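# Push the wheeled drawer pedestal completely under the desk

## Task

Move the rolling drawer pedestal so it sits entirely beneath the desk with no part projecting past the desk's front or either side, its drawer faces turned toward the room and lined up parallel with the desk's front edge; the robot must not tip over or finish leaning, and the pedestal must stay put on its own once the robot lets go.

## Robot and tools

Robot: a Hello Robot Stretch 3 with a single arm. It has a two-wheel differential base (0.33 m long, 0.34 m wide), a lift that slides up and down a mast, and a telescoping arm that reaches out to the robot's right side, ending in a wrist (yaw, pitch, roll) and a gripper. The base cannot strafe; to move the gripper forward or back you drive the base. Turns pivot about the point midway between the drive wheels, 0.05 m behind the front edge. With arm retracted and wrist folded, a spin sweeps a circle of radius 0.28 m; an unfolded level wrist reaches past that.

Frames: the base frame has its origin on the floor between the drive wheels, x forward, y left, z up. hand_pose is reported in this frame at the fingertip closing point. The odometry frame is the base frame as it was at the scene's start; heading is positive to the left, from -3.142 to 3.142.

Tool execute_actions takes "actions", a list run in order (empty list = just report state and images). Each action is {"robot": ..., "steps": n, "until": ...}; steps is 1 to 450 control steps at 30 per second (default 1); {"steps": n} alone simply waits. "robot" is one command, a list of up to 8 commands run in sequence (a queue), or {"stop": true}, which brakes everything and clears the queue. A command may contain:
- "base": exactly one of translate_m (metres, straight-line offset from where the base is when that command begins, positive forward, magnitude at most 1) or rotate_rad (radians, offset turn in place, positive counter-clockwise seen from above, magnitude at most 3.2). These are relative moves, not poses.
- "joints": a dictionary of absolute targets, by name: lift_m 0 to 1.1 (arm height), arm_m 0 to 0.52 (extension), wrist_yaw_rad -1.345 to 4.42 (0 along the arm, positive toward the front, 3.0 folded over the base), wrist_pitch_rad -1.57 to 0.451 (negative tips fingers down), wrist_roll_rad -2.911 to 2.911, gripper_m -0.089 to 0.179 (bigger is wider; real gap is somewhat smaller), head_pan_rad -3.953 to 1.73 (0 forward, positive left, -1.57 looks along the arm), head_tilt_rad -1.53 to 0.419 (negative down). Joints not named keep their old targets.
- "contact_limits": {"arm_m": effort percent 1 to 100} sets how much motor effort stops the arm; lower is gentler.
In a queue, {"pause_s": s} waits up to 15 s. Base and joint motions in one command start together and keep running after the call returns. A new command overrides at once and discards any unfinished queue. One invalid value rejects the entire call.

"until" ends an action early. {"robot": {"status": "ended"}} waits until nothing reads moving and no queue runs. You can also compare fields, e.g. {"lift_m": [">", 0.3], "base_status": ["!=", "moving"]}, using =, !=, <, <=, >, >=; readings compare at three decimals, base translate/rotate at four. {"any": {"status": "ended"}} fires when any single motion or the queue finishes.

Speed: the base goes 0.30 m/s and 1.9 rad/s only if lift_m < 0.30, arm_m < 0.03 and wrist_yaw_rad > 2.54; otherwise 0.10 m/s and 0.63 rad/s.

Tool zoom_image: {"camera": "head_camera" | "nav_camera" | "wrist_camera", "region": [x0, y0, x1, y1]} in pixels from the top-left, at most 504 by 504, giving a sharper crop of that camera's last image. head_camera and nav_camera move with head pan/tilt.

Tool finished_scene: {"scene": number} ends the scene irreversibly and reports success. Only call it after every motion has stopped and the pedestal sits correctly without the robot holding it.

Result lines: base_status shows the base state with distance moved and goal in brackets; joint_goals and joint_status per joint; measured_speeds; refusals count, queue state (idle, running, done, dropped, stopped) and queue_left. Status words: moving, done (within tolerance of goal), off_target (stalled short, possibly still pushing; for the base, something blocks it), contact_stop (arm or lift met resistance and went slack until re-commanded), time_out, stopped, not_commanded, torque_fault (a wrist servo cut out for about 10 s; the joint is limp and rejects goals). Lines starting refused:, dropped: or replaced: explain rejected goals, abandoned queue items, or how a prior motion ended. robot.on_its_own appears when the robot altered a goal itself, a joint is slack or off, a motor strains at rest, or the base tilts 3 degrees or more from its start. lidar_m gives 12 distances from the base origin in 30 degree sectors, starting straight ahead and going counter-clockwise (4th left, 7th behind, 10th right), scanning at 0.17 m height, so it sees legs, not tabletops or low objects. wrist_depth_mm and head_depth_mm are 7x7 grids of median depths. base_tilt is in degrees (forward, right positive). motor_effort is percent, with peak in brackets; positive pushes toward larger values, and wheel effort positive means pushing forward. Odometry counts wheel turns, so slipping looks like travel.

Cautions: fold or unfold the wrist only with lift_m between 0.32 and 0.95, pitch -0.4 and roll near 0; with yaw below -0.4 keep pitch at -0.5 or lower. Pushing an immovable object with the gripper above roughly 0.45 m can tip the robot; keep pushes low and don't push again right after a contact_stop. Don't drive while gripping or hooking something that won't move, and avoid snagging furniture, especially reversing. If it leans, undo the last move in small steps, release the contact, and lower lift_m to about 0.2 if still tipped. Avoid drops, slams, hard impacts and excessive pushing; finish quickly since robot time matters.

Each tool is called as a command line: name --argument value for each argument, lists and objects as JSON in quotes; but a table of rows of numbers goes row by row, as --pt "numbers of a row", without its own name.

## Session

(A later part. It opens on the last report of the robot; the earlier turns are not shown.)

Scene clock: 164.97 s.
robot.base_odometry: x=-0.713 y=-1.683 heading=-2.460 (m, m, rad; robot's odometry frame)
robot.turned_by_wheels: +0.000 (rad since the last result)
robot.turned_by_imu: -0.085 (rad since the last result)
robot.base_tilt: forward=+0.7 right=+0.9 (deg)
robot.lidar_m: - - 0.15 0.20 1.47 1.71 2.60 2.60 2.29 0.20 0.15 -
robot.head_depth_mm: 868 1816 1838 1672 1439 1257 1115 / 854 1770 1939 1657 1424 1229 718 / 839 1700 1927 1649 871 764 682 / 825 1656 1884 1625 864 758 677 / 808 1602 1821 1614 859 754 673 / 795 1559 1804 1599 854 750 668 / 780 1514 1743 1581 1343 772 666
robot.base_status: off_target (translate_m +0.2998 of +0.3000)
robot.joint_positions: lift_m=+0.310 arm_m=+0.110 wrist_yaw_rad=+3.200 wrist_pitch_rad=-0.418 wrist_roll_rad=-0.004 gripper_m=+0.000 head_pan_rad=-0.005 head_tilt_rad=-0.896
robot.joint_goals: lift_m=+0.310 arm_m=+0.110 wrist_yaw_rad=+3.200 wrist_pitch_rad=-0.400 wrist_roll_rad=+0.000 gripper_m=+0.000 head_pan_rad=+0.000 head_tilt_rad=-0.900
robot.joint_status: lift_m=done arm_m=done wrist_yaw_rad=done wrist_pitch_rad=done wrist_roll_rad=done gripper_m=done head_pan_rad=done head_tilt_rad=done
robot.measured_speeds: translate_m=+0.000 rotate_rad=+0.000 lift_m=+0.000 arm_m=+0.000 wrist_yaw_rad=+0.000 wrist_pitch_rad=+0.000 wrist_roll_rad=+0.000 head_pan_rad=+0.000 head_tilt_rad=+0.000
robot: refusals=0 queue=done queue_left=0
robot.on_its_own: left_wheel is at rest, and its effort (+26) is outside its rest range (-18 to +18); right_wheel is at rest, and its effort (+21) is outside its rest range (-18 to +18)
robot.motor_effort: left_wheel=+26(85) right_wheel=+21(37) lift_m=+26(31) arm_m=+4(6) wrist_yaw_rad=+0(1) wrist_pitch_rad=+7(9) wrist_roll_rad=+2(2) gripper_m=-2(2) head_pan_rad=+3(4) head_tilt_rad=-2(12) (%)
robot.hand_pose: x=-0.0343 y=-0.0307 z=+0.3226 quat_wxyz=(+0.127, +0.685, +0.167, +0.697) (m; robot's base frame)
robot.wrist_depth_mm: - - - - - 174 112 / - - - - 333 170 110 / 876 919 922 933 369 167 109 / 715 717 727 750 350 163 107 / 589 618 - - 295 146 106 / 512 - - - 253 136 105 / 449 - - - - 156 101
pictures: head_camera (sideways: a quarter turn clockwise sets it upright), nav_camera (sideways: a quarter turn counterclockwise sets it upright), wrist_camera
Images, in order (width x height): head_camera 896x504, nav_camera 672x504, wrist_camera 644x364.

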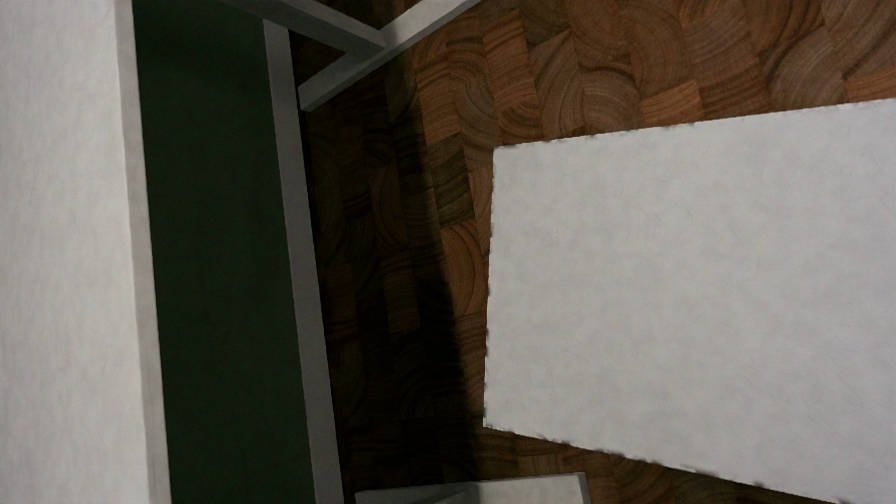

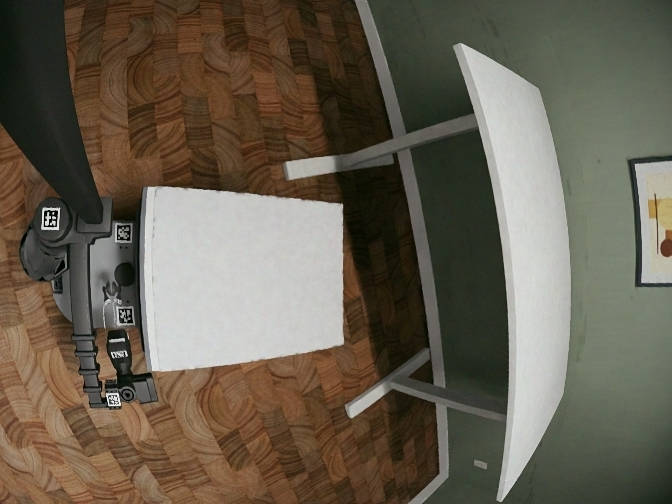

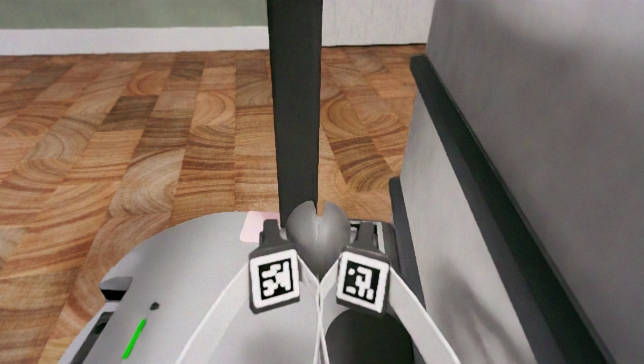

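execute_actions --actions '[{"robot":[{"base":{"rotate_rad":0.2}}],"steps":450,"until":{"robot":{"status":"ended"}}}]'

Scene clock: 172.40 s.
robot.base_odometry: x=-0.713 y=-1.683 heading=-2.261 (m, m, rad; robot's odometry frame)
robot.turned_by_wheels: +0.199 (rad since the last result)
robot.turned_by_imu: +0.098 (rad since the last result)
robot.base_tilt: forward=+0.7 right=+0.9 (deg)
robot.lidar_m: - - 0.15 1.46 1.48 1.82 2.58 2.60 2.29 0.19 0.15 -
robot.head_depth_mm: 866 1731 1951 1674 1442 1260 1122 / 852 1707 1917 1673 916 797 695 / 838 1654 1904 1643 869 764 681 / 825 1624 1857 1626 864 760 677 / 810 1605 1827 1609 860 753 675 / 794 1574 1801 1603 852 749 669 / 782 1537 1700 1515 1370 1190 668
robot.base_status: off_target (rotate_rad +0.1988 of +0.2000)
robot.joint_positions: lift_m=+0.310 arm_m=+0.110 wrist_yaw_rad=+3.200 wrist_pitch_rad=-0.418 wrist_roll_rad=-0.004 gripper_m=+0.000 head_pan_rad=-0.005 head_tilt_rad=-0.896
robot.joint_goals: lift_m=+0.310 arm_m=+0.110 wrist_yaw_rad=+3.200 wrist_pitch_rad=-0.400 wrist_roll_rad=+0.000 gripper_m=+0.000 head_pan_rad=+0.000 head_tilt_rad=-0.900
robot.joint_status: lift_m=done arm_m=done wrist_yaw_rad=done wrist_pitch_rad=done wrist_roll_rad=done gripper_m=done head_pan_rad=done head_tilt_rad=done
robot.measured_speeds: translate_m=+0.000 rotate_rad=+0.000 lift_m=+0.000 arm_m=+0.000 wrist_yaw_rad=+0.000 wrist_pitch_rad=+0.000 wrist_roll_rad=+0.000 head_pan_rad=+0.000 head_tilt_rad=+0.000
robot: refusals=0 queue=done queue_left=0
robot.on_its_own: right_wheel is at rest, and its effort (+32) is outside its rest range (-18 to +18)
robot.motor_effort: left_wheel=-4(27) right_wheel=+32(34) lift_m=+26(26) arm_m=+4(4) wrist_yaw_rad=+0(0) wrist_pitch_rad=+7(7) wrist_roll_rad=+2(2) gripper_m=-2(2) head_pan_rad=+4(3) head_tilt_rad=-2(1) (%)
robot.hand_pose: x=-0.0343 y=-0.0307 z=+0.3226 quat_wxyz=(+0.127, +0.685, +0.167, +0.697) (m; robot's base frame)
robot.wrist_depth_mm: - - - - - 232 134 / - - - - - 219 130 / 896 903 925 931 960 203 127 / 715 725 739 748 707 178 123 / 600 627 - - 360 190 121 / 513 - - - 319 185 115 / 454 - - - - 178 106
pictures: head_camera (sideways: a quarter turn clockwise sets it upright), nav_camera (sideways: a quarter turn counterclockwise sets it upright), wrist_camera
Images, in order (width x height): head_camera 896x504, nav_camera 672x504, wrist_camera 644x364.

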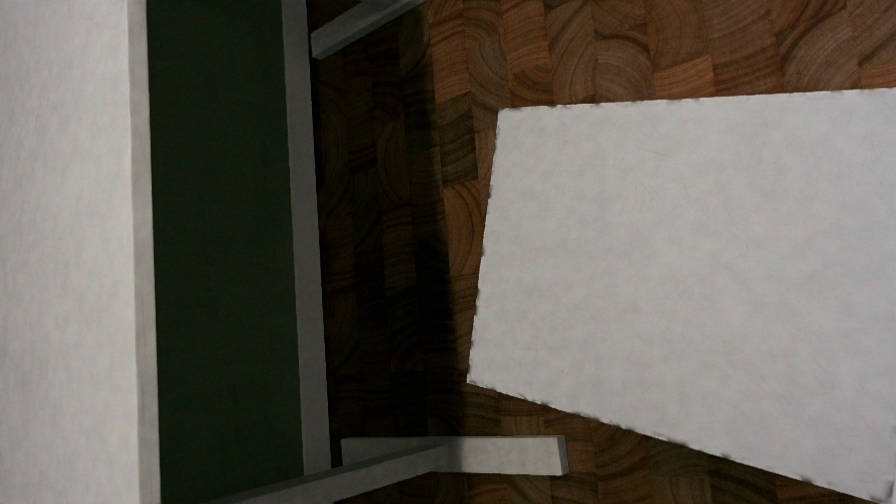

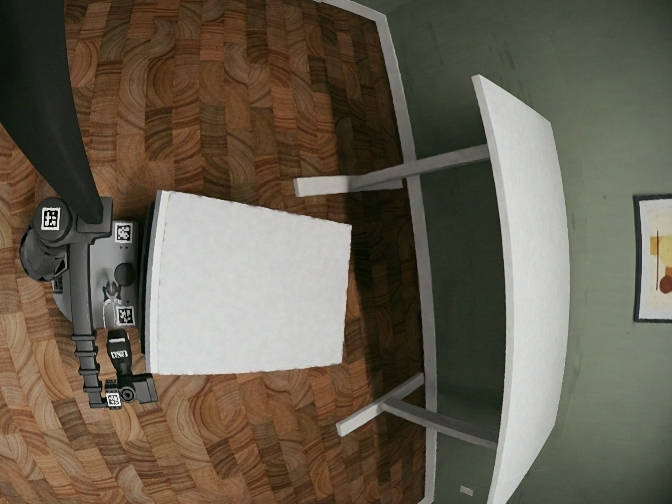

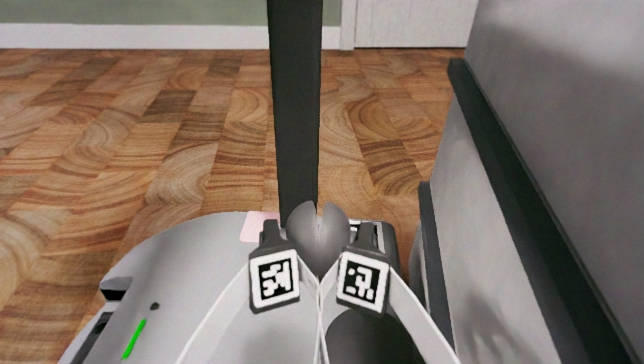

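execute_actions --actions '[{"robot":[{"base":{"translate_m":-0.08}},{"base":{"rotate_rad":0.2}},{"base":{"translate_m":0.06}},{"base":{"translate_m":0.08}}],"steps":450,"until":{"robot":{"status":"ended"}}}]'

Scene clock: 215.67 s.
robot.base_odometry: x=-0.728 y=-1.745 heading=-2.061 (m, m, rad; robot's odometry frame)
robot.turned_by_wheels: +0.200 (rad since the last result)
robot.turned_by_imu: -0.075 (rad since the last result)
robot.base_tilt: forward=+0.7 right=+0.8 (deg)
robot.lidar_m: - - 0.15 1.44 1.46 1.72 2.60 2.61 2.31 0.20 0.15 -
robot.head_depth_mm: 869 1790 1944 1664 1437 1262 1121 / 852 1746 1941 1656 1402 809 696 / 837 1700 1908 1642 872 764 681 / 825 1633 1865 1631 866 759 676 / 810 1597 1832 1616 857 753 673 / 795 1550 1800 1599 852 748 668 / 782 1517 1749 1512 1348 1171 676
robot.base_status: off_target (translate_m +0.0798 of +0.0800)
robot.joint_positions: lift_m=+0.310 arm_m=+0.110 wrist_yaw_rad=+3.198 wrist_pitch_rad=-0.418 wrist_roll_rad=-0.003 gripper_m=+0.000 head_pan_rad=-0.005 head_tilt_rad=-0.896
robot.joint_goals: lift_m=+0.310 arm_m=+0.110 wrist_yaw_rad=+3.200 wrist_pitch_rad=-0.400 wrist_roll_rad=+0.000 gripper_m=+0.000 head_pan_rad=+0.000 head_tilt_rad=-0.900
robot.joint_status: lift_m=done arm_m=done wrist_yaw_rad=done wrist_pitch_rad=done wrist_roll_rad=done gripper_m=done head_pan_rad=done head_tilt_rad=done
robot.measured_speeds: translate_m=+0.000 rotate_rad=+0.000 lift_m=+0.000 arm_m=+0.000 wrist_yaw_rad=+0.000 wrist_pitch_rad=+0.000 wrist_roll_rad=+0.000 head_pan_rad=+0.000 head_tilt_rad=+0.000
robot: refusals=0 queue=done queue_left=0
robot.on_its_own: right_wheel is at rest, and its effort (+30) is outside its rest range (-18 to +18)
robot.motor_effort: left_wheel=+1(21) right_wheel=+30(50) lift_m=+26(26) arm_m=-5(8) wrist_yaw_rad=+1(18) wrist_pitch_rad=+7(7) wrist_roll_rad=+2(2) gripper_m=-1(1) head_pan_rad=+2(3) head_tilt_rad=-2(1) (%)
robot.hand_pose: x=-0.0340 y=-0.0312 z=+0.3227 quat_wxyz=(+0.127, +0.686, +0.167, +0.697) (m; robot's base frame)
robot.wrist_depth_mm: - - - - - 182 115 / - - - - - 177 113 / 884 915 902 946 846 173 111 / 715 716 742 737 375 164 109 / 595 630 - - 308 147 108 / 513 - - - 263 160 107 / 448 - - - - 160 103
pictures: head_camera (sideways: a quarter turn clockwise sets it upright), nav_camera (sideways: a quarter turn counterclockwise sets it upright), wrist_camera
Images, in order (width x height): head_camera 896x504, nav_camera 672x504, wrist_camera 644x364.

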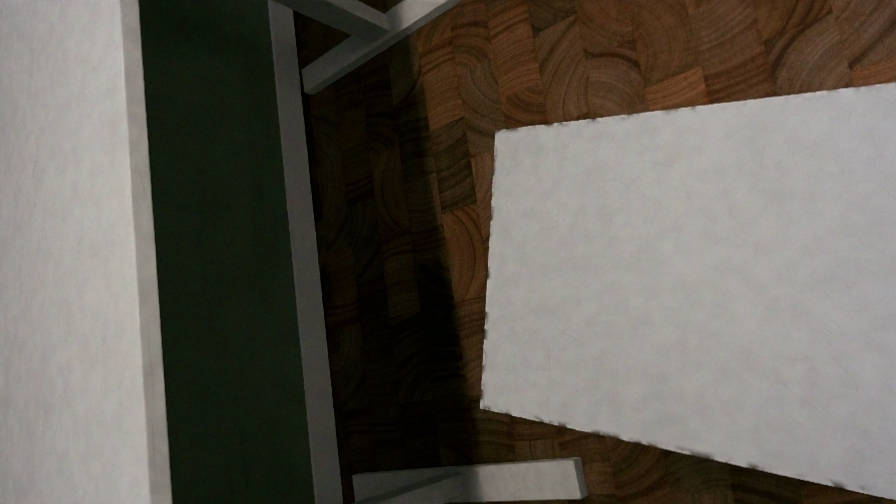

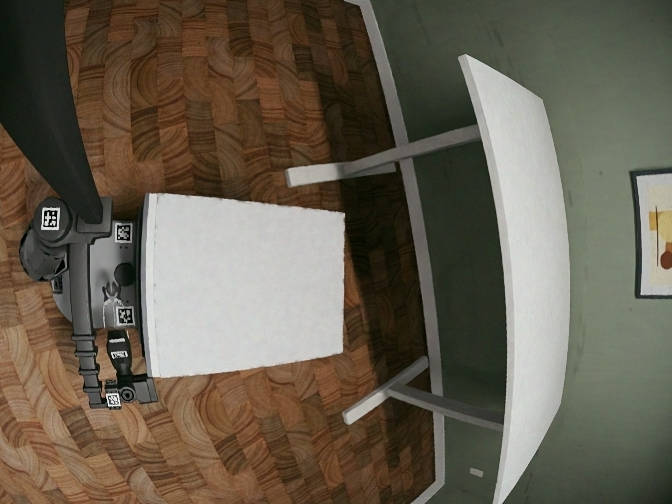

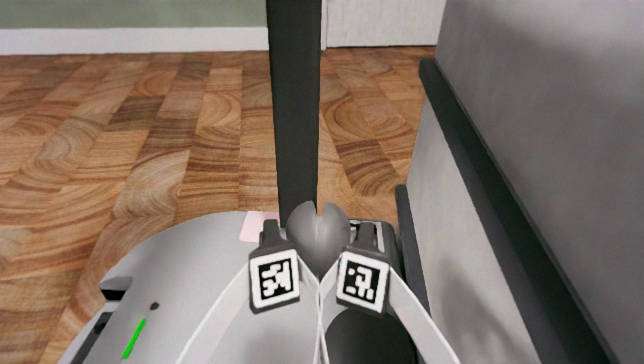

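execute_actions --actions '[{"robot":[{"base":{"translate_m":-0.39}},{"joints":{"arm_m":0.0,"lift_m":0.28}},{"base":{"rotate_rad":-0.7}},{"base":{"translate_m":0.31}},{"base":{"rotate_rad":0.78}},{"joints":{"lift_m":0.31,"head_tilt_rad":-1.1}}],"steps":450,"until":{"robot":{"status":"ended"}}}]'

Scene clock: 253.00 s.
robot.base_odometry: x=-0.833 y=-1.516 heading=-1.980 (m, m, rad; robot's odometry frame)
robot.turned_by_wheels: +0.081 (rad since the last result)
robot.turned_by_imu: +0.080 (rad since the last result)
robot.base_tilt: forward=+0.8 right=+0.8 (deg)
robot.lidar_m: 0.20 0.22 0.32 1.62 1.63 2.01 2.41 2.43 2.06 2.16 2.18 1.54
robot.head_depth_mm: 1770 1751 1626 1464 1321 1206 1106 / 1754 1841 1621 1453 1306 1197 1094 / 1729 1832 1608 1440 1305 1189 - / 1713 1810 984 890 825 1163 - / 1682 1793 971 872 786 1139 - / 1660 1777 964 864 781 1134 1099 / 1642 1758 955 858 787 1142 1073
robot.base_status: done (rotate_rad +0.7799 of +0.7800)
robot.joint_positions: lift_m=+0.310 arm_m=+0.002 wrist_yaw_rad=+3.199 wrist_pitch_rad=-0.418 wrist_roll_rad=-0.003 gripper_m=+0.000 head_pan_rad=-0.005 head_tilt_rad=-1.086
robot.joint_goals: lift_m=+0.310 arm_m=+0.000 wrist_yaw_rad=+3.200 wrist_pitch_rad=-0.400 wrist_roll_rad=+0.000 gripper_m=+0.000 head_pan_rad=+0.000 head_tilt_rad=-1.100
robot.joint_status: lift_m=done arm_m=done wrist_yaw_rad=done wrist_pitch_rad=done wrist_roll_rad=done gripper_m=done head_pan_rad=done head_tilt_rad=done
robot.measured_speeds: translate_m=+0.000 rotate_rad=+0.000 lift_m=+0.000 arm_m=+0.000 wrist_yaw_rad=+0.000 wrist_pitch_rad=+0.000 wrist_roll_rad=+0.000 head_pan_rad=+0.000 head_tilt_rad=+0.000
robot: refusals=0 queue=done queue_left=0
robot.motor_effort: left_wheel=-3(14) right_wheel=+1(30) lift_m=+33(34) arm_m=-5(5) wrist_yaw_rad=+0(2) wrist_pitch_rad=+7(7) wrist_roll_rad=+1(1) gripper_m=-2(3) head_pan_rad=+3(4) head_tilt_rad=-5(18) (%)
robot.hand_pose: x=-0.0342 y=+0.0770 z=+0.3223 quat_wxyz=(+0.127, +0.686, +0.167, +0.697) (m; robot's base frame)
robot.wrist_depth_mm: - - - - - - 366 / - - - - - - 350 / 874 897 906 924 950 930 350 / 722 719 732 732 736 726 337 / 600 600 609 - 620 532 331 / 508 516 549 - 539 501 311 / 454 - - - - 450 315
pictures: head_camera (sideways: a quarter turn clockwise sets it upright), nav_camera (sideways: a quarter turn counterclockwise sets it upright), wrist_camera
Images, in order (width x height): head_camera 896x504, nav_camera 672x504, wrist_camera 644x364.

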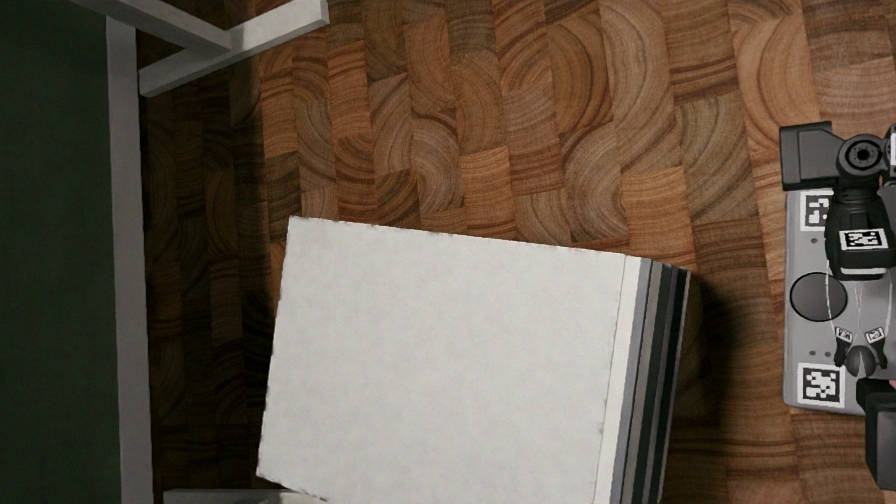

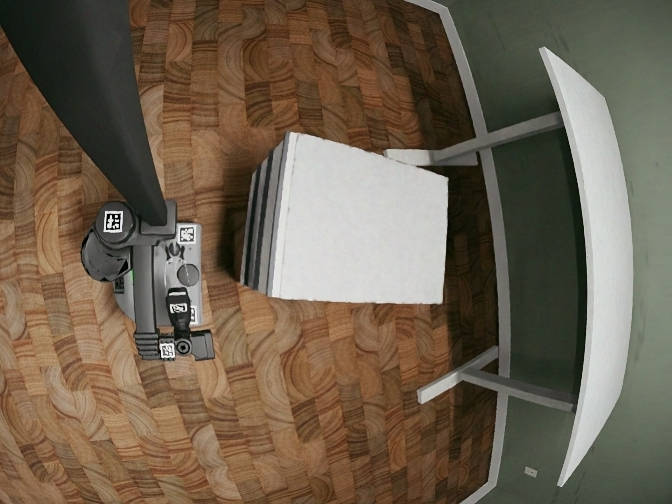

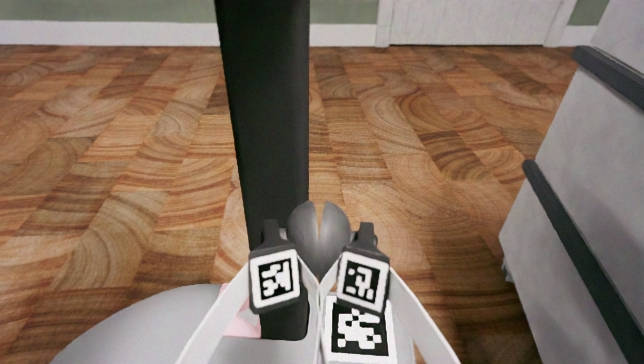

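execute_actions --actions '[{"robot":[{"base":{"translate_m":0.13}},{"base":{"translate_m":0.08}}],"steps":450,"until":{"robot":{"status":"ended"}}}]'

Scene clock: 267.20 s.
robot.base_odometry: x=-0.916 y=-1.708 heading=-1.979 (m, m, rad; robot's odometry frame)
robot.turned_by_wheels: +0.001 (rad since the last result)
robot.turned_by_imu: -0.020 (rad since the last result)
robot.base_tilt: forward=+0.7 right=+0.8 (deg)
robot.lidar_m: - - 0.15 0.20 1.66 2.02 2.61 2.63 2.14 2.13 2.14 -
robot.head_depth_mm: 1602 1769 1612 1460 1317 1206 1105 / 1577 1786 1615 1454 1303 1190 1098 / 1544 1766 1614 1444 1295 1184 - / 1511 1737 1594 902 815 741 - / 1501 1715 1578 869 786 719 - / 1464 1709 1567 861 780 713 1059 / 1442 1678 1551 855 775 709 1065
robot.base_status: off_target (translate_m +0.0798 of +0.0800)
robot.joint_positions: lift_m=+0.310 arm_m=+0.002 wrist_yaw_rad=+3.200 wrist_pitch_rad=-0.418 wrist_roll_rad=-0.003 gripper_m=+0.000 head_pan_rad=-0.005 head_tilt_rad=-1.089
robot.joint_goals: lift_m=+0.310 arm_m=+0.000 wrist_yaw_rad=+3.200 wrist_pitch_rad=-0.400 wrist_roll_rad=+0.000 gripper_m=+0.000 head_pan_rad=+0.000 head_tilt_rad=-1.100
robot.joint_status: lift_m=done arm_m=done wrist_yaw_rad=done wrist_pitch_rad=done wrist_roll_rad=done gripper_m=done head_pan_rad=done head_tilt_rad=done
robot.measured_speeds: translate_m=+0.000 rotate_rad=+0.000 lift_m=+0.000 arm_m=+0.000 wrist_yaw_rad=+0.000 wrist_pitch_rad=+0.000 wrist_roll_rad=+0.000 head_pan_rad=+0.000 head_tilt_rad=+0.000
robot: refusals=0 queue=done queue_left=0
robot.on_its_own: left_wheel is at rest, and its effort (+65) is outside its rest range (-18 to +18)
robot.motor_effort: left_wheel=+65(88) right_wheel=+0(25) lift_m=+32(33) arm_m=-4(5) wrist_yaw_rad=-1(0) wrist_pitch_rad=+7(7) wrist_roll_rad=+1(1) gripper_m=-1(2) head_pan_rad=+2(2) head_tilt_rad=-4(5) (%)
robot.hand_pose: x=-0.0343 y=+0.0770 z=+0.3224 quat_wxyz=(+0.127, +0.686, +0.167, +0.697) (m; robot's base frame)
robot.wrist_depth_mm: - - - - - 173 110 / - - - - 378 169 109 / 895 904 908 922 373 167 107 / 708 716 729 731 353 163 106 / 602 584 610 - 340 146 105 / 515 518 549 - 267 135 104 / 458 - - - - 154 100
pictures: head_camera (sideways: a quarter turn clockwise sets it upright), nav_camera (sideways: a quarter turn counterclockwise sets it upright), wrist_camera
Images, in order (width x height): head_camera 896x504, nav_camera 672x504, wrist_camera 644x364.

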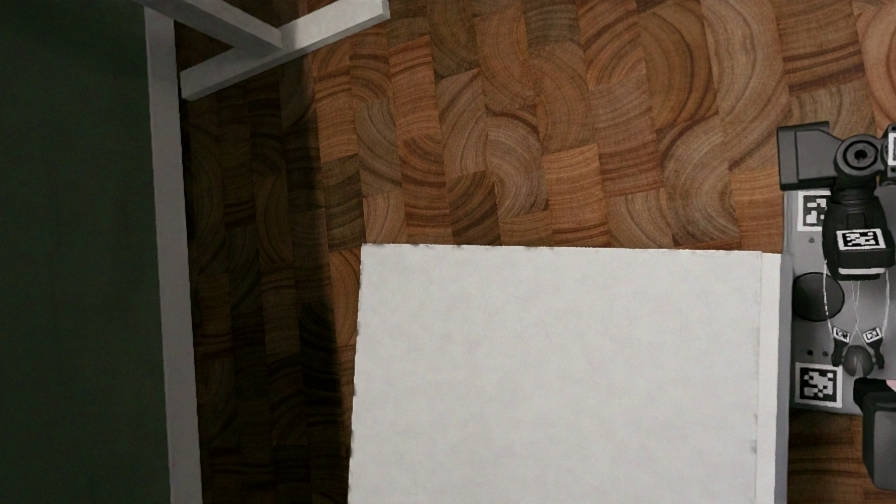

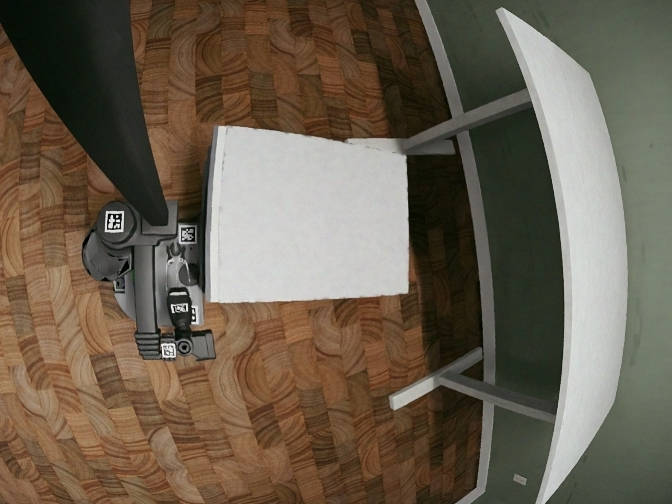

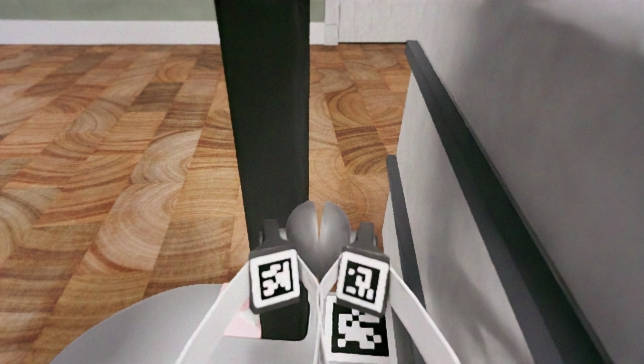

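execute_actions --actions '[{"robot":[{"base":{"translate_m":-0.04}},{"base":{"rotate_rad":0.24},"joints":{"head_tilt_rad":-0.95,"head_pan_rad":0.3}},{"base":{"translate_m":0.04}},{"base":{"translate_m":0.07}}],"steps":450,"until":{"robot":{"status":"ended"}}}]'

Scene clock: 283.97 s.
robot.base_odometry: x=-0.919 y=-1.780 heading=-1.741 (m, m, rad; robot's odometry frame)
robot.turned_by_wheels: +0.238 (rad since the last result)
robot.turned_by_imu: +0.232 (rad since the last result)
robot.base_tilt: forward=+0.8 right=+0.9 (deg)
robot.lidar_m: - - 0.15 1.61 1.73 2.47 2.68 2.71 2.18 2.14 2.26 -
robot.head_depth_mm: 748 650 1703 1601 1392 1240 1107 / 734 1507 1745 1591 867 1191 1100 / 724 1569 1773 1572 846 752 696 / 713 1592 1773 962 838 747 670 / 703 1641 1712 953 834 743 670 / 719 1805 1788 1535 826 736 687 / 732 1895 1772 1518 1335 731 1042
robot.base_status: done (translate_m +0.0699 of +0.0700)
robot.joint_positions: lift_m=+0.310 arm_m=+0.002 wrist_yaw_rad=+3.200 wrist_pitch_rad=-0.418 wrist_roll_rad=-0.003 gripper_m=+0.000 head_pan_rad=+0.294 head_tilt_rad=-0.949
robot.joint_goals: lift_m=+0.310 arm_m=+0.000 wrist_yaw_rad=+3.200 wrist_pitch_rad=-0.400 wrist_roll_rad=+0.000 gripper_m=+0.000 head_pan_rad=+0.300 head_tilt_rad=-0.950
robot.joint_status: lift_m=done arm_m=done wrist_yaw_rad=done wrist_pitch_rad=done wrist_roll_rad=done gripper_m=done head_pan_rad=done head_tilt_rad=done
robot.measured_speeds: translate_m=+0.000 rotate_rad=+0.000 lift_m=+0.000 arm_m=+0.000 wrist_yaw_rad=+0.000 wrist_pitch_rad=+0.000 wrist_roll_rad=+0.000 head_pan_rad=+0.000 head_tilt_rad=+0.000
robot: refusals=0 queue=done queue_left=0
robot.motor_effort: left_wheel=+5(65) right_wheel=+15(25) lift_m=+32(32) arm_m=-3(4) wrist_yaw_rad=+1(0) wrist_pitch_rad=+7(7) wrist_roll_rad=+1(1) gripper_m=-1(2) head_pan_rad=+3(31) head_tilt_rad=+0(10) (%)
robot.hand_pose: x=-0.0343 y=+0.0770 z=+0.3224 quat_wxyz=(+0.127, +0.686, +0.167, +0.697) (m; robot's base frame)
robot.wrist_depth_mm: - - - - - 302 158 / - - - - - 272 151 / 870 913 905 923 931 228 145 / 706 720 731 730 739 239 139 / 603 601 608 - 603 225 133 / 519 516 544 - 441 213 121 / 457 - - - - 201 111
pictures: head_camera (sideways: a quarter turn clockwise sets it upright), nav_camera (sideways: a quarter turn counterclockwise sets it upright), wrist_camera
Images, in order (width x height): head_camera 896x504, nav_camera 672x504, wrist_camera 644x364.

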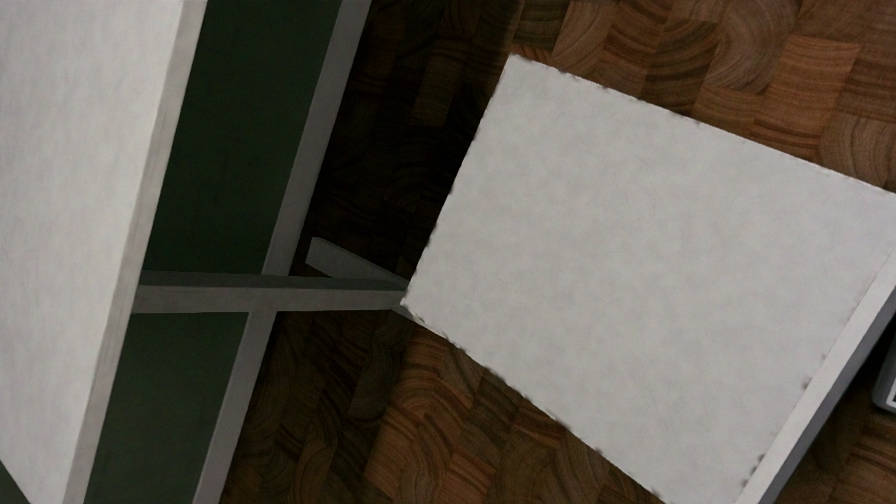

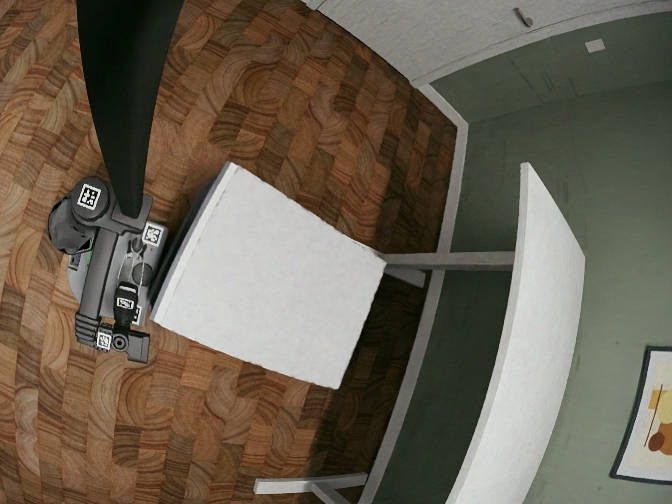

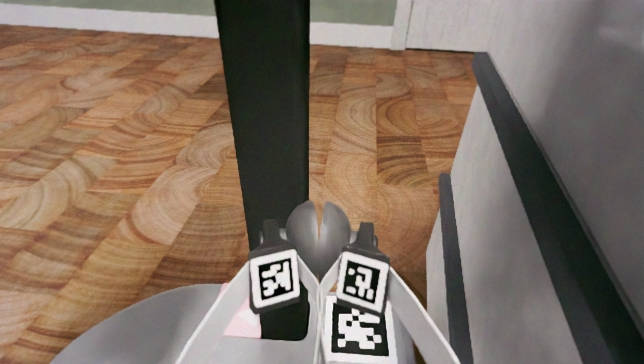

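execute_actions --actions '[{"robot":[{"base":{"translate_m":0.08}}],"steps":450,"until":{"robot":{"status":"ended"}}}]'

Scene clock: 299.30 s.
robot.base_odometry: x=-0.932 y=-1.859 heading=-1.741 (m, m, rad; robot's odometry frame)
robot.turned_by_wheels: +0.000 (rad since the last result)
robot.turned_by_imu: +0.000 (rad since the last result)
robot.base_tilt: forward=+0.7 right=+0.9 (deg)
robot.lidar_m: - - 0.15 0.34 1.72 2.46 2.76 2.79 2.20 2.14 2.27 -
robot.head_depth_mm: 748 595 1605 1606 1394 1236 1111 / 735 604 1686 1593 887 1210 1102 / 725 616 1725 1579 847 750 696 / 714 627 1744 961 837 745 671 / 702 1065 1383 954 830 742 669 / 693 1698 1781 1533 827 736 681 / 682 1794 1763 1525 1330 730 1028
robot.base_status: done (translate_m +0.0799 of +0.0800)
robot.joint_positions: lift_m=+0.310 arm_m=+0.002 wrist_yaw_rad=+3.200 wrist_pitch_rad=-0.418 wrist_roll_rad=-0.003 gripper_m=+0.000 head_pan_rad=+0.294 head_tilt_rad=-0.949
robot.joint_goals: lift_m=+0.310 arm_m=+0.000 wrist_yaw_rad=+3.200 wrist_pitch_rad=-0.400 wrist_roll_rad=+0.000 gripper_m=+0.000 head_pan_rad=+0.300 head_tilt_rad=-0.950
robot.joint_status: lift_m=done arm_m=done wrist_yaw_rad=done wrist_pitch_rad=done wrist_roll_rad=done gripper_m=done head_pan_rad=done head_tilt_rad=done
robot.measured_speeds: translate_m=+0.000 rotate_rad=+0.000 lift_m=+0.000 arm_m=+0.000 wrist_yaw_rad=+0.000 wrist_pitch_rad=+0.000 wrist_roll_rad=+0.000 head_pan_rad=+0.000 head_tilt_rad=+0.000
robot: refusals=0 queue=done queue_left=0
robot.motor_effort: left_wheel=+3(17) right_wheel=+15(26) lift_m=+32(32) arm_m=-3(4) wrist_yaw_rad=-1(0) wrist_pitch_rad=+7(7) wrist_roll_rad=+1(1) gripper_m=-2(3) head_pan_rad=+5(4) head_tilt_rad=+0(0) (%)
robot.hand_pose: x=-0.0343 y=+0.0770 z=+0.3224 quat_wxyz=(+0.127, +0.686, +0.167, +0.697) (m; robot's base frame)
robot.wrist_depth_mm: - - - - - 227 133 / - - - - - 219 130 / 885 892 913 914 903 202 126 / 723 709 727 738 721 177 123 / 591 596 610 - 473 190 120 / 511 522 558 - 316 184 114 / 449 - - - - 178 105
pictures: head_camera (sideways: a quarter turn clockwise sets it upright), nav_camera (sideways: a quarter turn counterclockwise sets it upright), wrist_camera
Images, in order (width x height): head_camera 896x504, nav_camera 672x504, wrist_camera 644x364.

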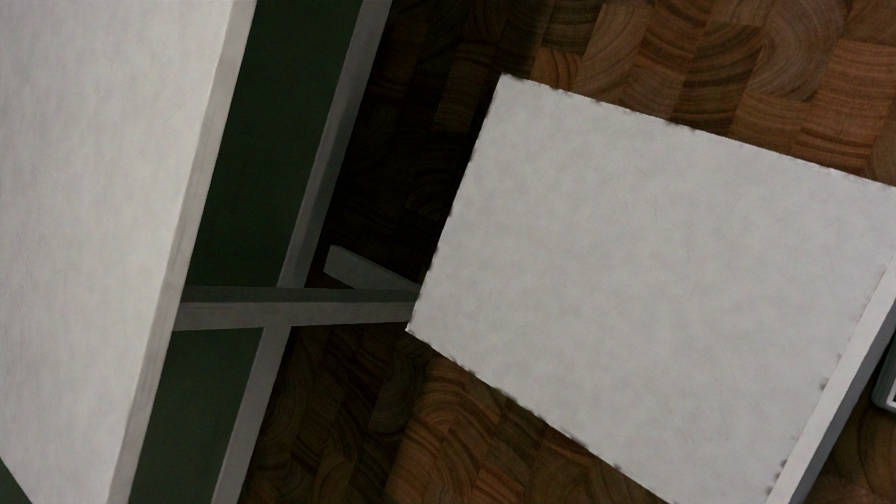

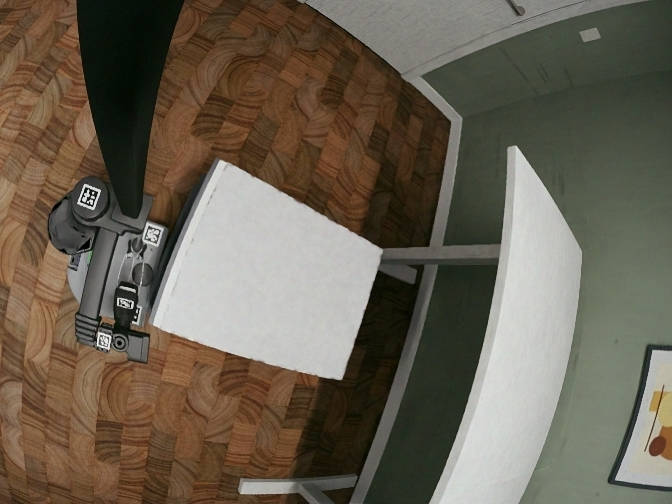

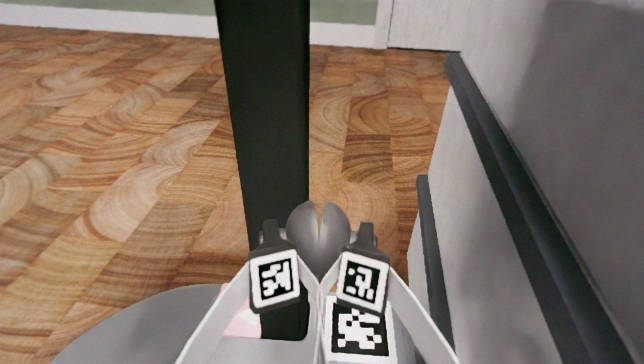

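execute_actions --actions '[{"robot":[{"base":{"translate_m":0.07},"joints":{"head_pan_rad":0.0,"head_tilt_rad":-1.0}}],"steps":450,"until":{"robot":{"status":"ended"}}}]'

Scene clock: 309.83 s.
robot.base_odometry: x=-0.944 y=-1.928 heading=-1.741 (m, m, rad; robot's odometry frame)
robot.turned_by_wheels: +0.000 (rad since the last result)
robot.turned_by_imu: +0.000 (rad since the last result)
robot.base_tilt: forward=+0.7 right=+0.8 (deg)
robot.lidar_m: - - 0.15 0.22 1.72 2.45 2.83 2.83 2.19 2.15 2.27 -
robot.head_depth_mm: 681 568 1682 1561 1369 1228 1109 / 672 563 1667 1548 1367 1217 1106 / 663 556 1666 1532 1325 1186 1094 / 654 563 1671 933 825 737 672 / 644 557 1661 927 820 735 670 / 637 550 1673 919 812 728 667 / 627 558 1255 915 807 724 666
robot.base_status: done (translate_m +0.0699 of +0.0700)
robot.joint_positions: lift_m=+0.310 arm_m=+0.002 wrist_yaw_rad=+3.200 wrist_pitch_rad=-0.418 wrist_roll_rad=-0.003 gripper_m=+0.000 head_pan_rad=+0.007 head_tilt_rad=-0.987
robot.joint_goals: lift_m=+0.310 arm_m=+0.000 wrist_yaw_rad=+3.200 wrist_pitch_rad=-0.400 wrist_roll_rad=+0.000 gripper_m=+0.000 head_pan_rad=+0.000 head_tilt_rad=-1.000
robot.joint_status: lift_m=done arm_m=done wrist_yaw_rad=done wrist_pitch_rad=done wrist_roll_rad=done gripper_m=done head_pan_rad=done head_tilt_rad=done
robot.measured_speeds: translate_m=+0.000 rotate_rad=+0.000 lift_m=+0.000 arm_m=+0.000 wrist_yaw_rad=+0.000 wrist_pitch_rad=+0.000 wrist_roll_rad=+0.000 head_pan_rad=+0.000 head_tilt_rad=+0.000
robot: refusals=0 queue=done queue_left=0
robot.motor_effort: left_wheel=+2(14) right_wheel=+14(28) lift_m=+32(32) arm_m=-3(4) wrist_yaw_rad=+0(0) wrist_pitch_rad=+7(7) wrist_roll_rad=+1(1) gripper_m=-2(2) head_pan_rad=-4(29) head_tilt_rad=-5(10) (%)
robot.hand_pose: x=-0.0343 y=+0.0770 z=+0.3224 quat_wxyz=(+0.127, +0.686, +0.167, +0.697) (m; robot's base frame)
robot.wrist_depth_mm: - - - - - 182 115 / - - - - - 178 113 / 902 904 924 939 844 174 111 / 717 728 728 745 382 162 109 / 592 598 601 - 338 145 108 / 512 517 543 - 274 161 106 / 456 - - - - 159 102
pictures: head_camera (sideways: a quarter turn clockwise sets it upright), nav_camera (sideways: a quarter turn counterclockwise sets it upright), wrist_camera
Images, in order (width x height): head_camera 896x504, nav_camera 672x504, wrist_camera 644x364.

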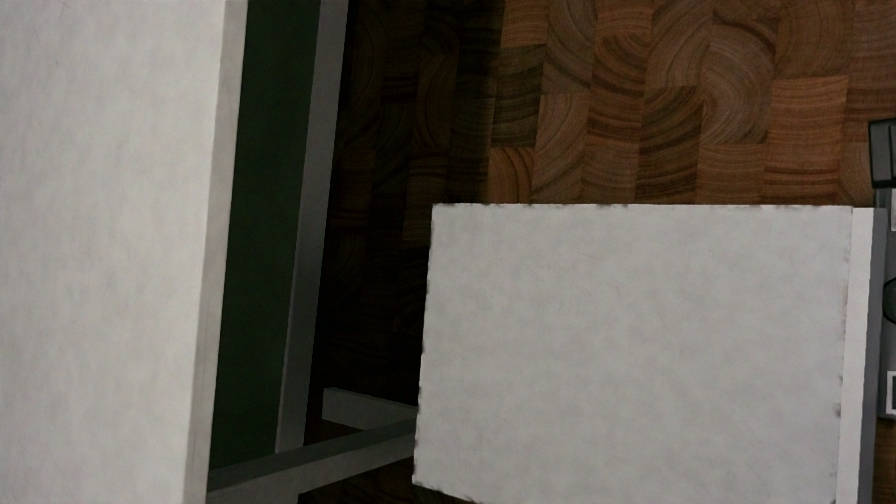

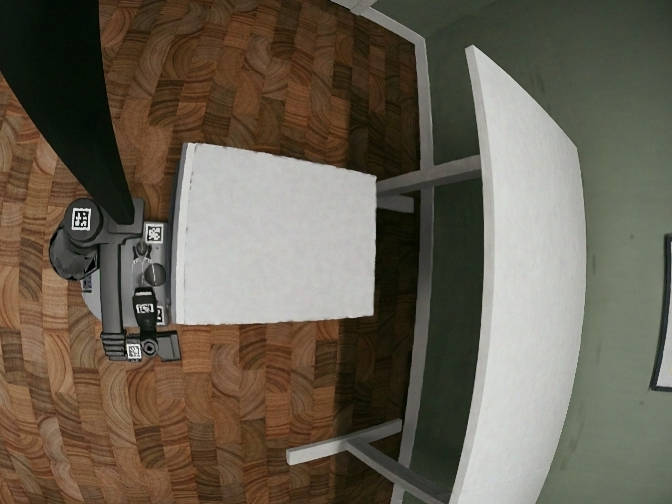

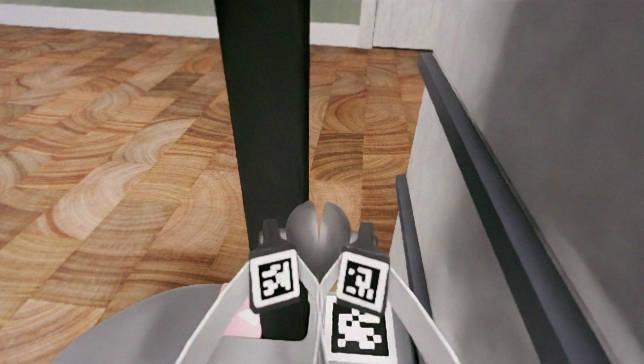

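execute_actions --actions '[{"robot":[{"base":{"translate_m":0.15},"joints":{"head_pan_rad":0.0,"head_tilt_rad":-1.15}}],"steps":450,"until":{"robot":{"status":"ended"}}}]'

Scene clock: 338.70 s.
robot.base_odometry: x=-0.969 y=-2.075 heading=-1.739 (m, m, rad; robot's odometry frame)
robot.turned_by_wheels: +0.002 (rad since the last result)
robot.turned_by_imu: +0.057 (rad since the last result)
robot.base_tilt: forward=+0.7 right=+0.9 (deg)
robot.lidar_m: - - 0.15 0.20 1.74 2.62 2.98 2.38 2.19 2.16 2.30 -
robot.head_depth_mm: 505 446 1543 1418 1299 1190 1109 / 499 444 1562 1407 1287 1188 1097 / 495 445 1537 1383 1263 1177 - / 490 444 1526 852 778 721 - / 485 445 1520 845 775 719 - / 481 445 923 841 769 716 - / 476 443 921 832 764 713 1089
robot.base_status: off_target (translate_m +0.1498 of +0.1500)
robot.joint_positions: lift_m=+0.310 arm_m=+0.002 wrist_yaw_rad=+3.200 wrist_pitch_rad=-0.418 wrist_roll_rad=-0.003 gripper_m=+0.000 head_pan_rad=+0.005 head_tilt_rad=-1.140
robot.joint_goals: lift_m=+0.310 arm_m=+0.000 wrist_yaw_rad=+3.200 wrist_pitch_rad=-0.400 wrist_roll_rad=+0.000 gripper_m=+0.000 head_pan_rad=+0.000 head_tilt_rad=-1.150
robot.joint_status: lift_m=done arm_m=done wrist_yaw_rad=done wrist_pitch_rad=done wrist_roll_rad=done gripper_m=done head_pan_rad=done head_tilt_rad=done
robot.measured_speeds: translate_m=+0.000 rotate_rad=+0.000 lift_m=+0.000 arm_m=+0.000 wrist_yaw_rad=+0.000 wrist_pitch_rad=+0.000 wrist_roll_rad=+0.000 head_pan_rad=+0.000 head_tilt_rad=+0.000
robot: refusals=0 queue=done queue_left=0
robot.on_its_own: left_wheel is at rest, and its effort (+74) is outside its rest range (-18 to +18)
robot.motor_effort: left_wheel=+74(93) right_wheel=+0(27) lift_m=+26(32) arm_m=-3(3) wrist_yaw_rad=-1(0) wrist_pitch_rad=+7(7) wrist_roll_rad=+1(1) gripper_m=-2(2) head_pan_rad=-2(2) head_tilt_rad=-4(16) (%)
robot.hand_pose: x=-0.0343 y=+0.0770 z=+0.3226 quat_wxyz=(+0.127, +0.686, +0.167, +0.697) (m; robot's base frame)
robot.wrist_depth_mm: - - - - - 174 112 / - - - - 334 170 110 / 892 894 898 933 362 167 109 / 703 725 721 726 350 163 108 / 594 600 603 - 340 145 106 / 512 521 547 - 268 137 105 / 453 - - - - 156 101
pictures: head_camera (sideways: a quarter turn clockwise sets it upright), nav_camera (sideways: a quarter turn counterclockwise sets it upright), wrist_camera
Images, in order (width x height): head_camera 896x504, nav_camera 672x504, wrist_camera 644x364.

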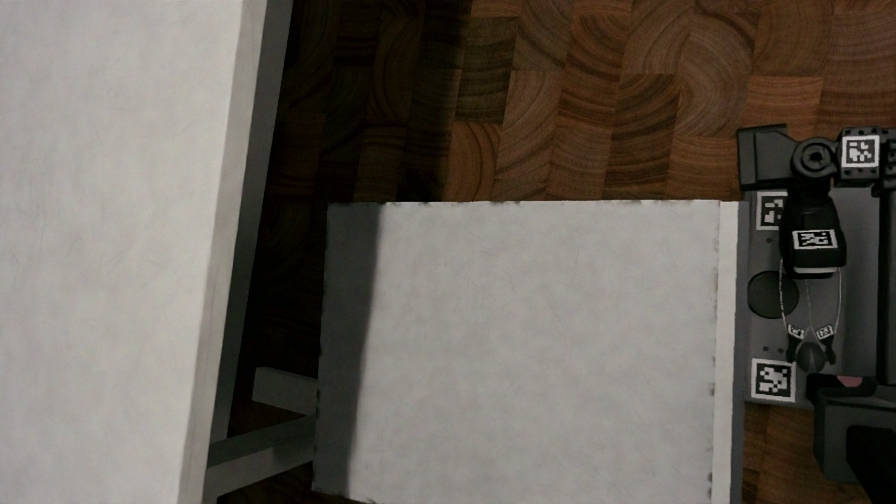

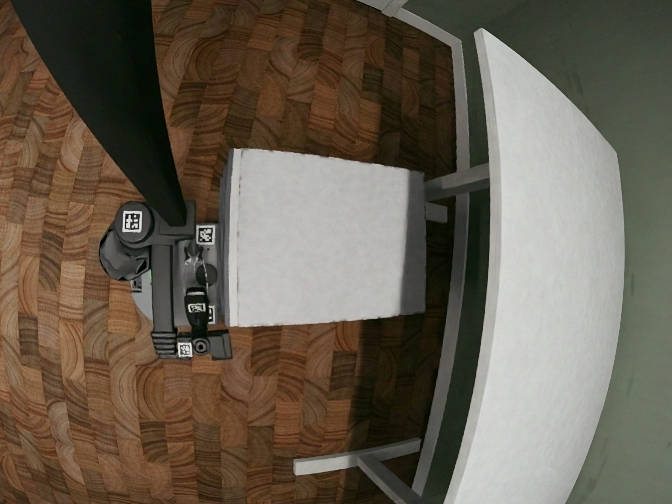

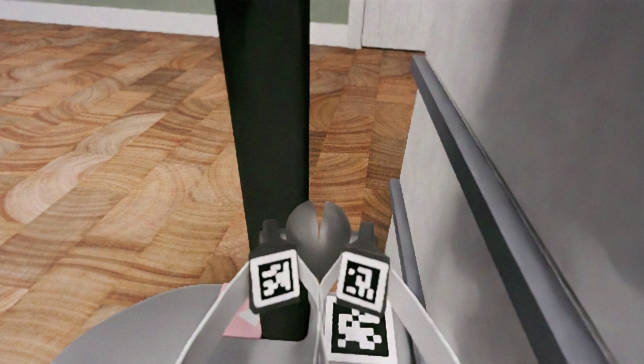

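execute_actions --actions '[{"robot":[{"base":{"translate_m":-0.1}},{"joints":{"lift_m":0.28}},{"base":{"translate_m":-0.25}},{"base":{"rotate_rad":1.57}},{"base":{"translate_m":0.82}},{"base":{"rotate_rad":-1.635}},{"joints":{"lift_m":0.36,"wrist_yaw_rad":3.0}},{"joints":{"wrist_yaw_rad":0.1,"head_pan_rad":-0.8,"head_tilt_rad":-0.9}}],"steps":450,"until":{"robot":{"status":"ended"}}},{"steps":300,"until":{"robot":{"status":"ended"}}},{"robot":{"joints":{"wrist_pitch_rad":0,"lift_m":0.22}},"steps":300,"until":{"robot":{"status":"ended"}}}]'

Scene clock: 380.83 s.
robot.base_odometry: x=-0.102 y=-1.869 heading=-1.805 (m, m, rad; robot's odometry frame)
robot.turned_by_wheels: -0.066 (rad since the last result)
robot.turned_by_imu: -0.069 (rad since the last result)
robot.base_tilt: forward=+0.7 right=+0.8 (deg)
robot.lidar_m: 1.62 1.11 0.84 0.84 0.88 1.25 2.53 2.67 2.83 2.94 0.64 0.68
robot.head_depth_mm: 2694 2463 1989 1670 1433 1255 1122 / 2209 2360 1971 1614 1422 1248 1112 / 2170 2253 1202 1207 1408 1235 1127 / 1969 2216 1189 1045 1320 1231 1103 / 1769 2000 1177 1096 1348 1223 1091 / 887 1899 1169 1324 1373 1215 1088 / 807 1739 1428 1523 1368 1207 1079
robot.base_status: done (rotate_rad -1.6349 of -1.6350)
robot.joint_positions: lift_m=+0.220 arm_m=+0.002 wrist_yaw_rad=+0.102 wrist_pitch_rad=-0.025 wrist_roll_rad=-0.003 gripper_m=+0.000 head_pan_rad=-0.793 head_tilt_rad=-0.902
robot.joint_goals: lift_m=+0.220 arm_m=+0.000 wrist_yaw_rad=+0.100 wrist_pitch_rad=+0.000 wrist_roll_rad=+0.000 gripper_m=+0.000 head_pan_rad=-0.800 head_tilt_rad=-0.900
robot.joint_status: lift_m=done arm_m=done wrist_yaw_rad=done wrist_pitch_rad=done wrist_roll_rad=done gripper_m=done head_pan_rad=done head_tilt_rad=done
robot.measured_speeds: translate_m=+0.000 rotate_rad=+0.000 lift_m=+0.000 arm_m=+0.000 wrist_yaw_rad=+0.000 wrist_pitch_rad=+0.000 wrist_roll_rad=+0.000 head_pan_rad=+0.000 head_tilt_rad=+0.000
robot: refusals=0 queue=done queue_left=0
robot.motor_effort: left_wheel=+2(75) right_wheel=-2(8) lift_m=+19(34) arm_m=-4(4) wrist_yaw_rad=-1(4) wrist_pitch_rad=+9(10) wrist_roll_rad=+1(1) gripper_m=-1(2) head_pan_rad=-3(49) head_tilt_rad=+1(14) (%)
robot.hand_pose: x=+0.0045 y=-0.4013 z=+0.3286 quat_wxyz=(+0.708, +0.045, -0.704, +0.027) (m; robot's base frame)
robot.wrist_depth_mm: 522 - - - - - - / 505 - - - - - - / 507 - - - - - - / 516 - - - - - - / 509 842 997 - - - - / 519 692 741 - 753 744 754 / 522 566 565 577 580 591 596
pictures: head_camera (sideways: a quarter turn clockwise sets it upright), nav_camera (sideways: a quarter turn counterclockwise sets it upright), wrist_camera
Images, in order (width x height): head_camera 896x504, nav_camera 672x504, wrist_camera 644x364.

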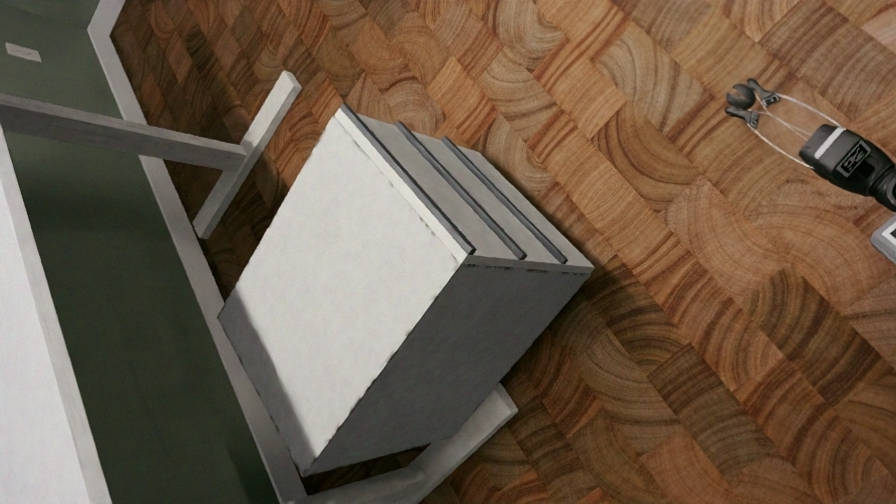

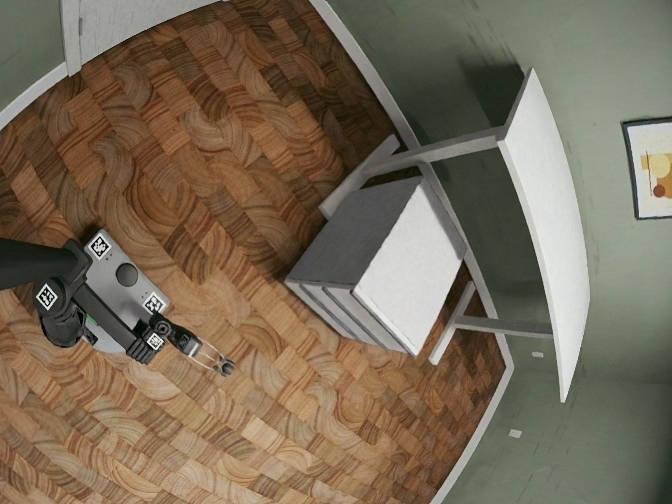

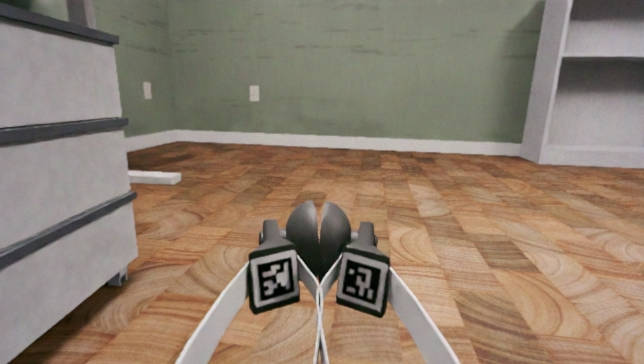

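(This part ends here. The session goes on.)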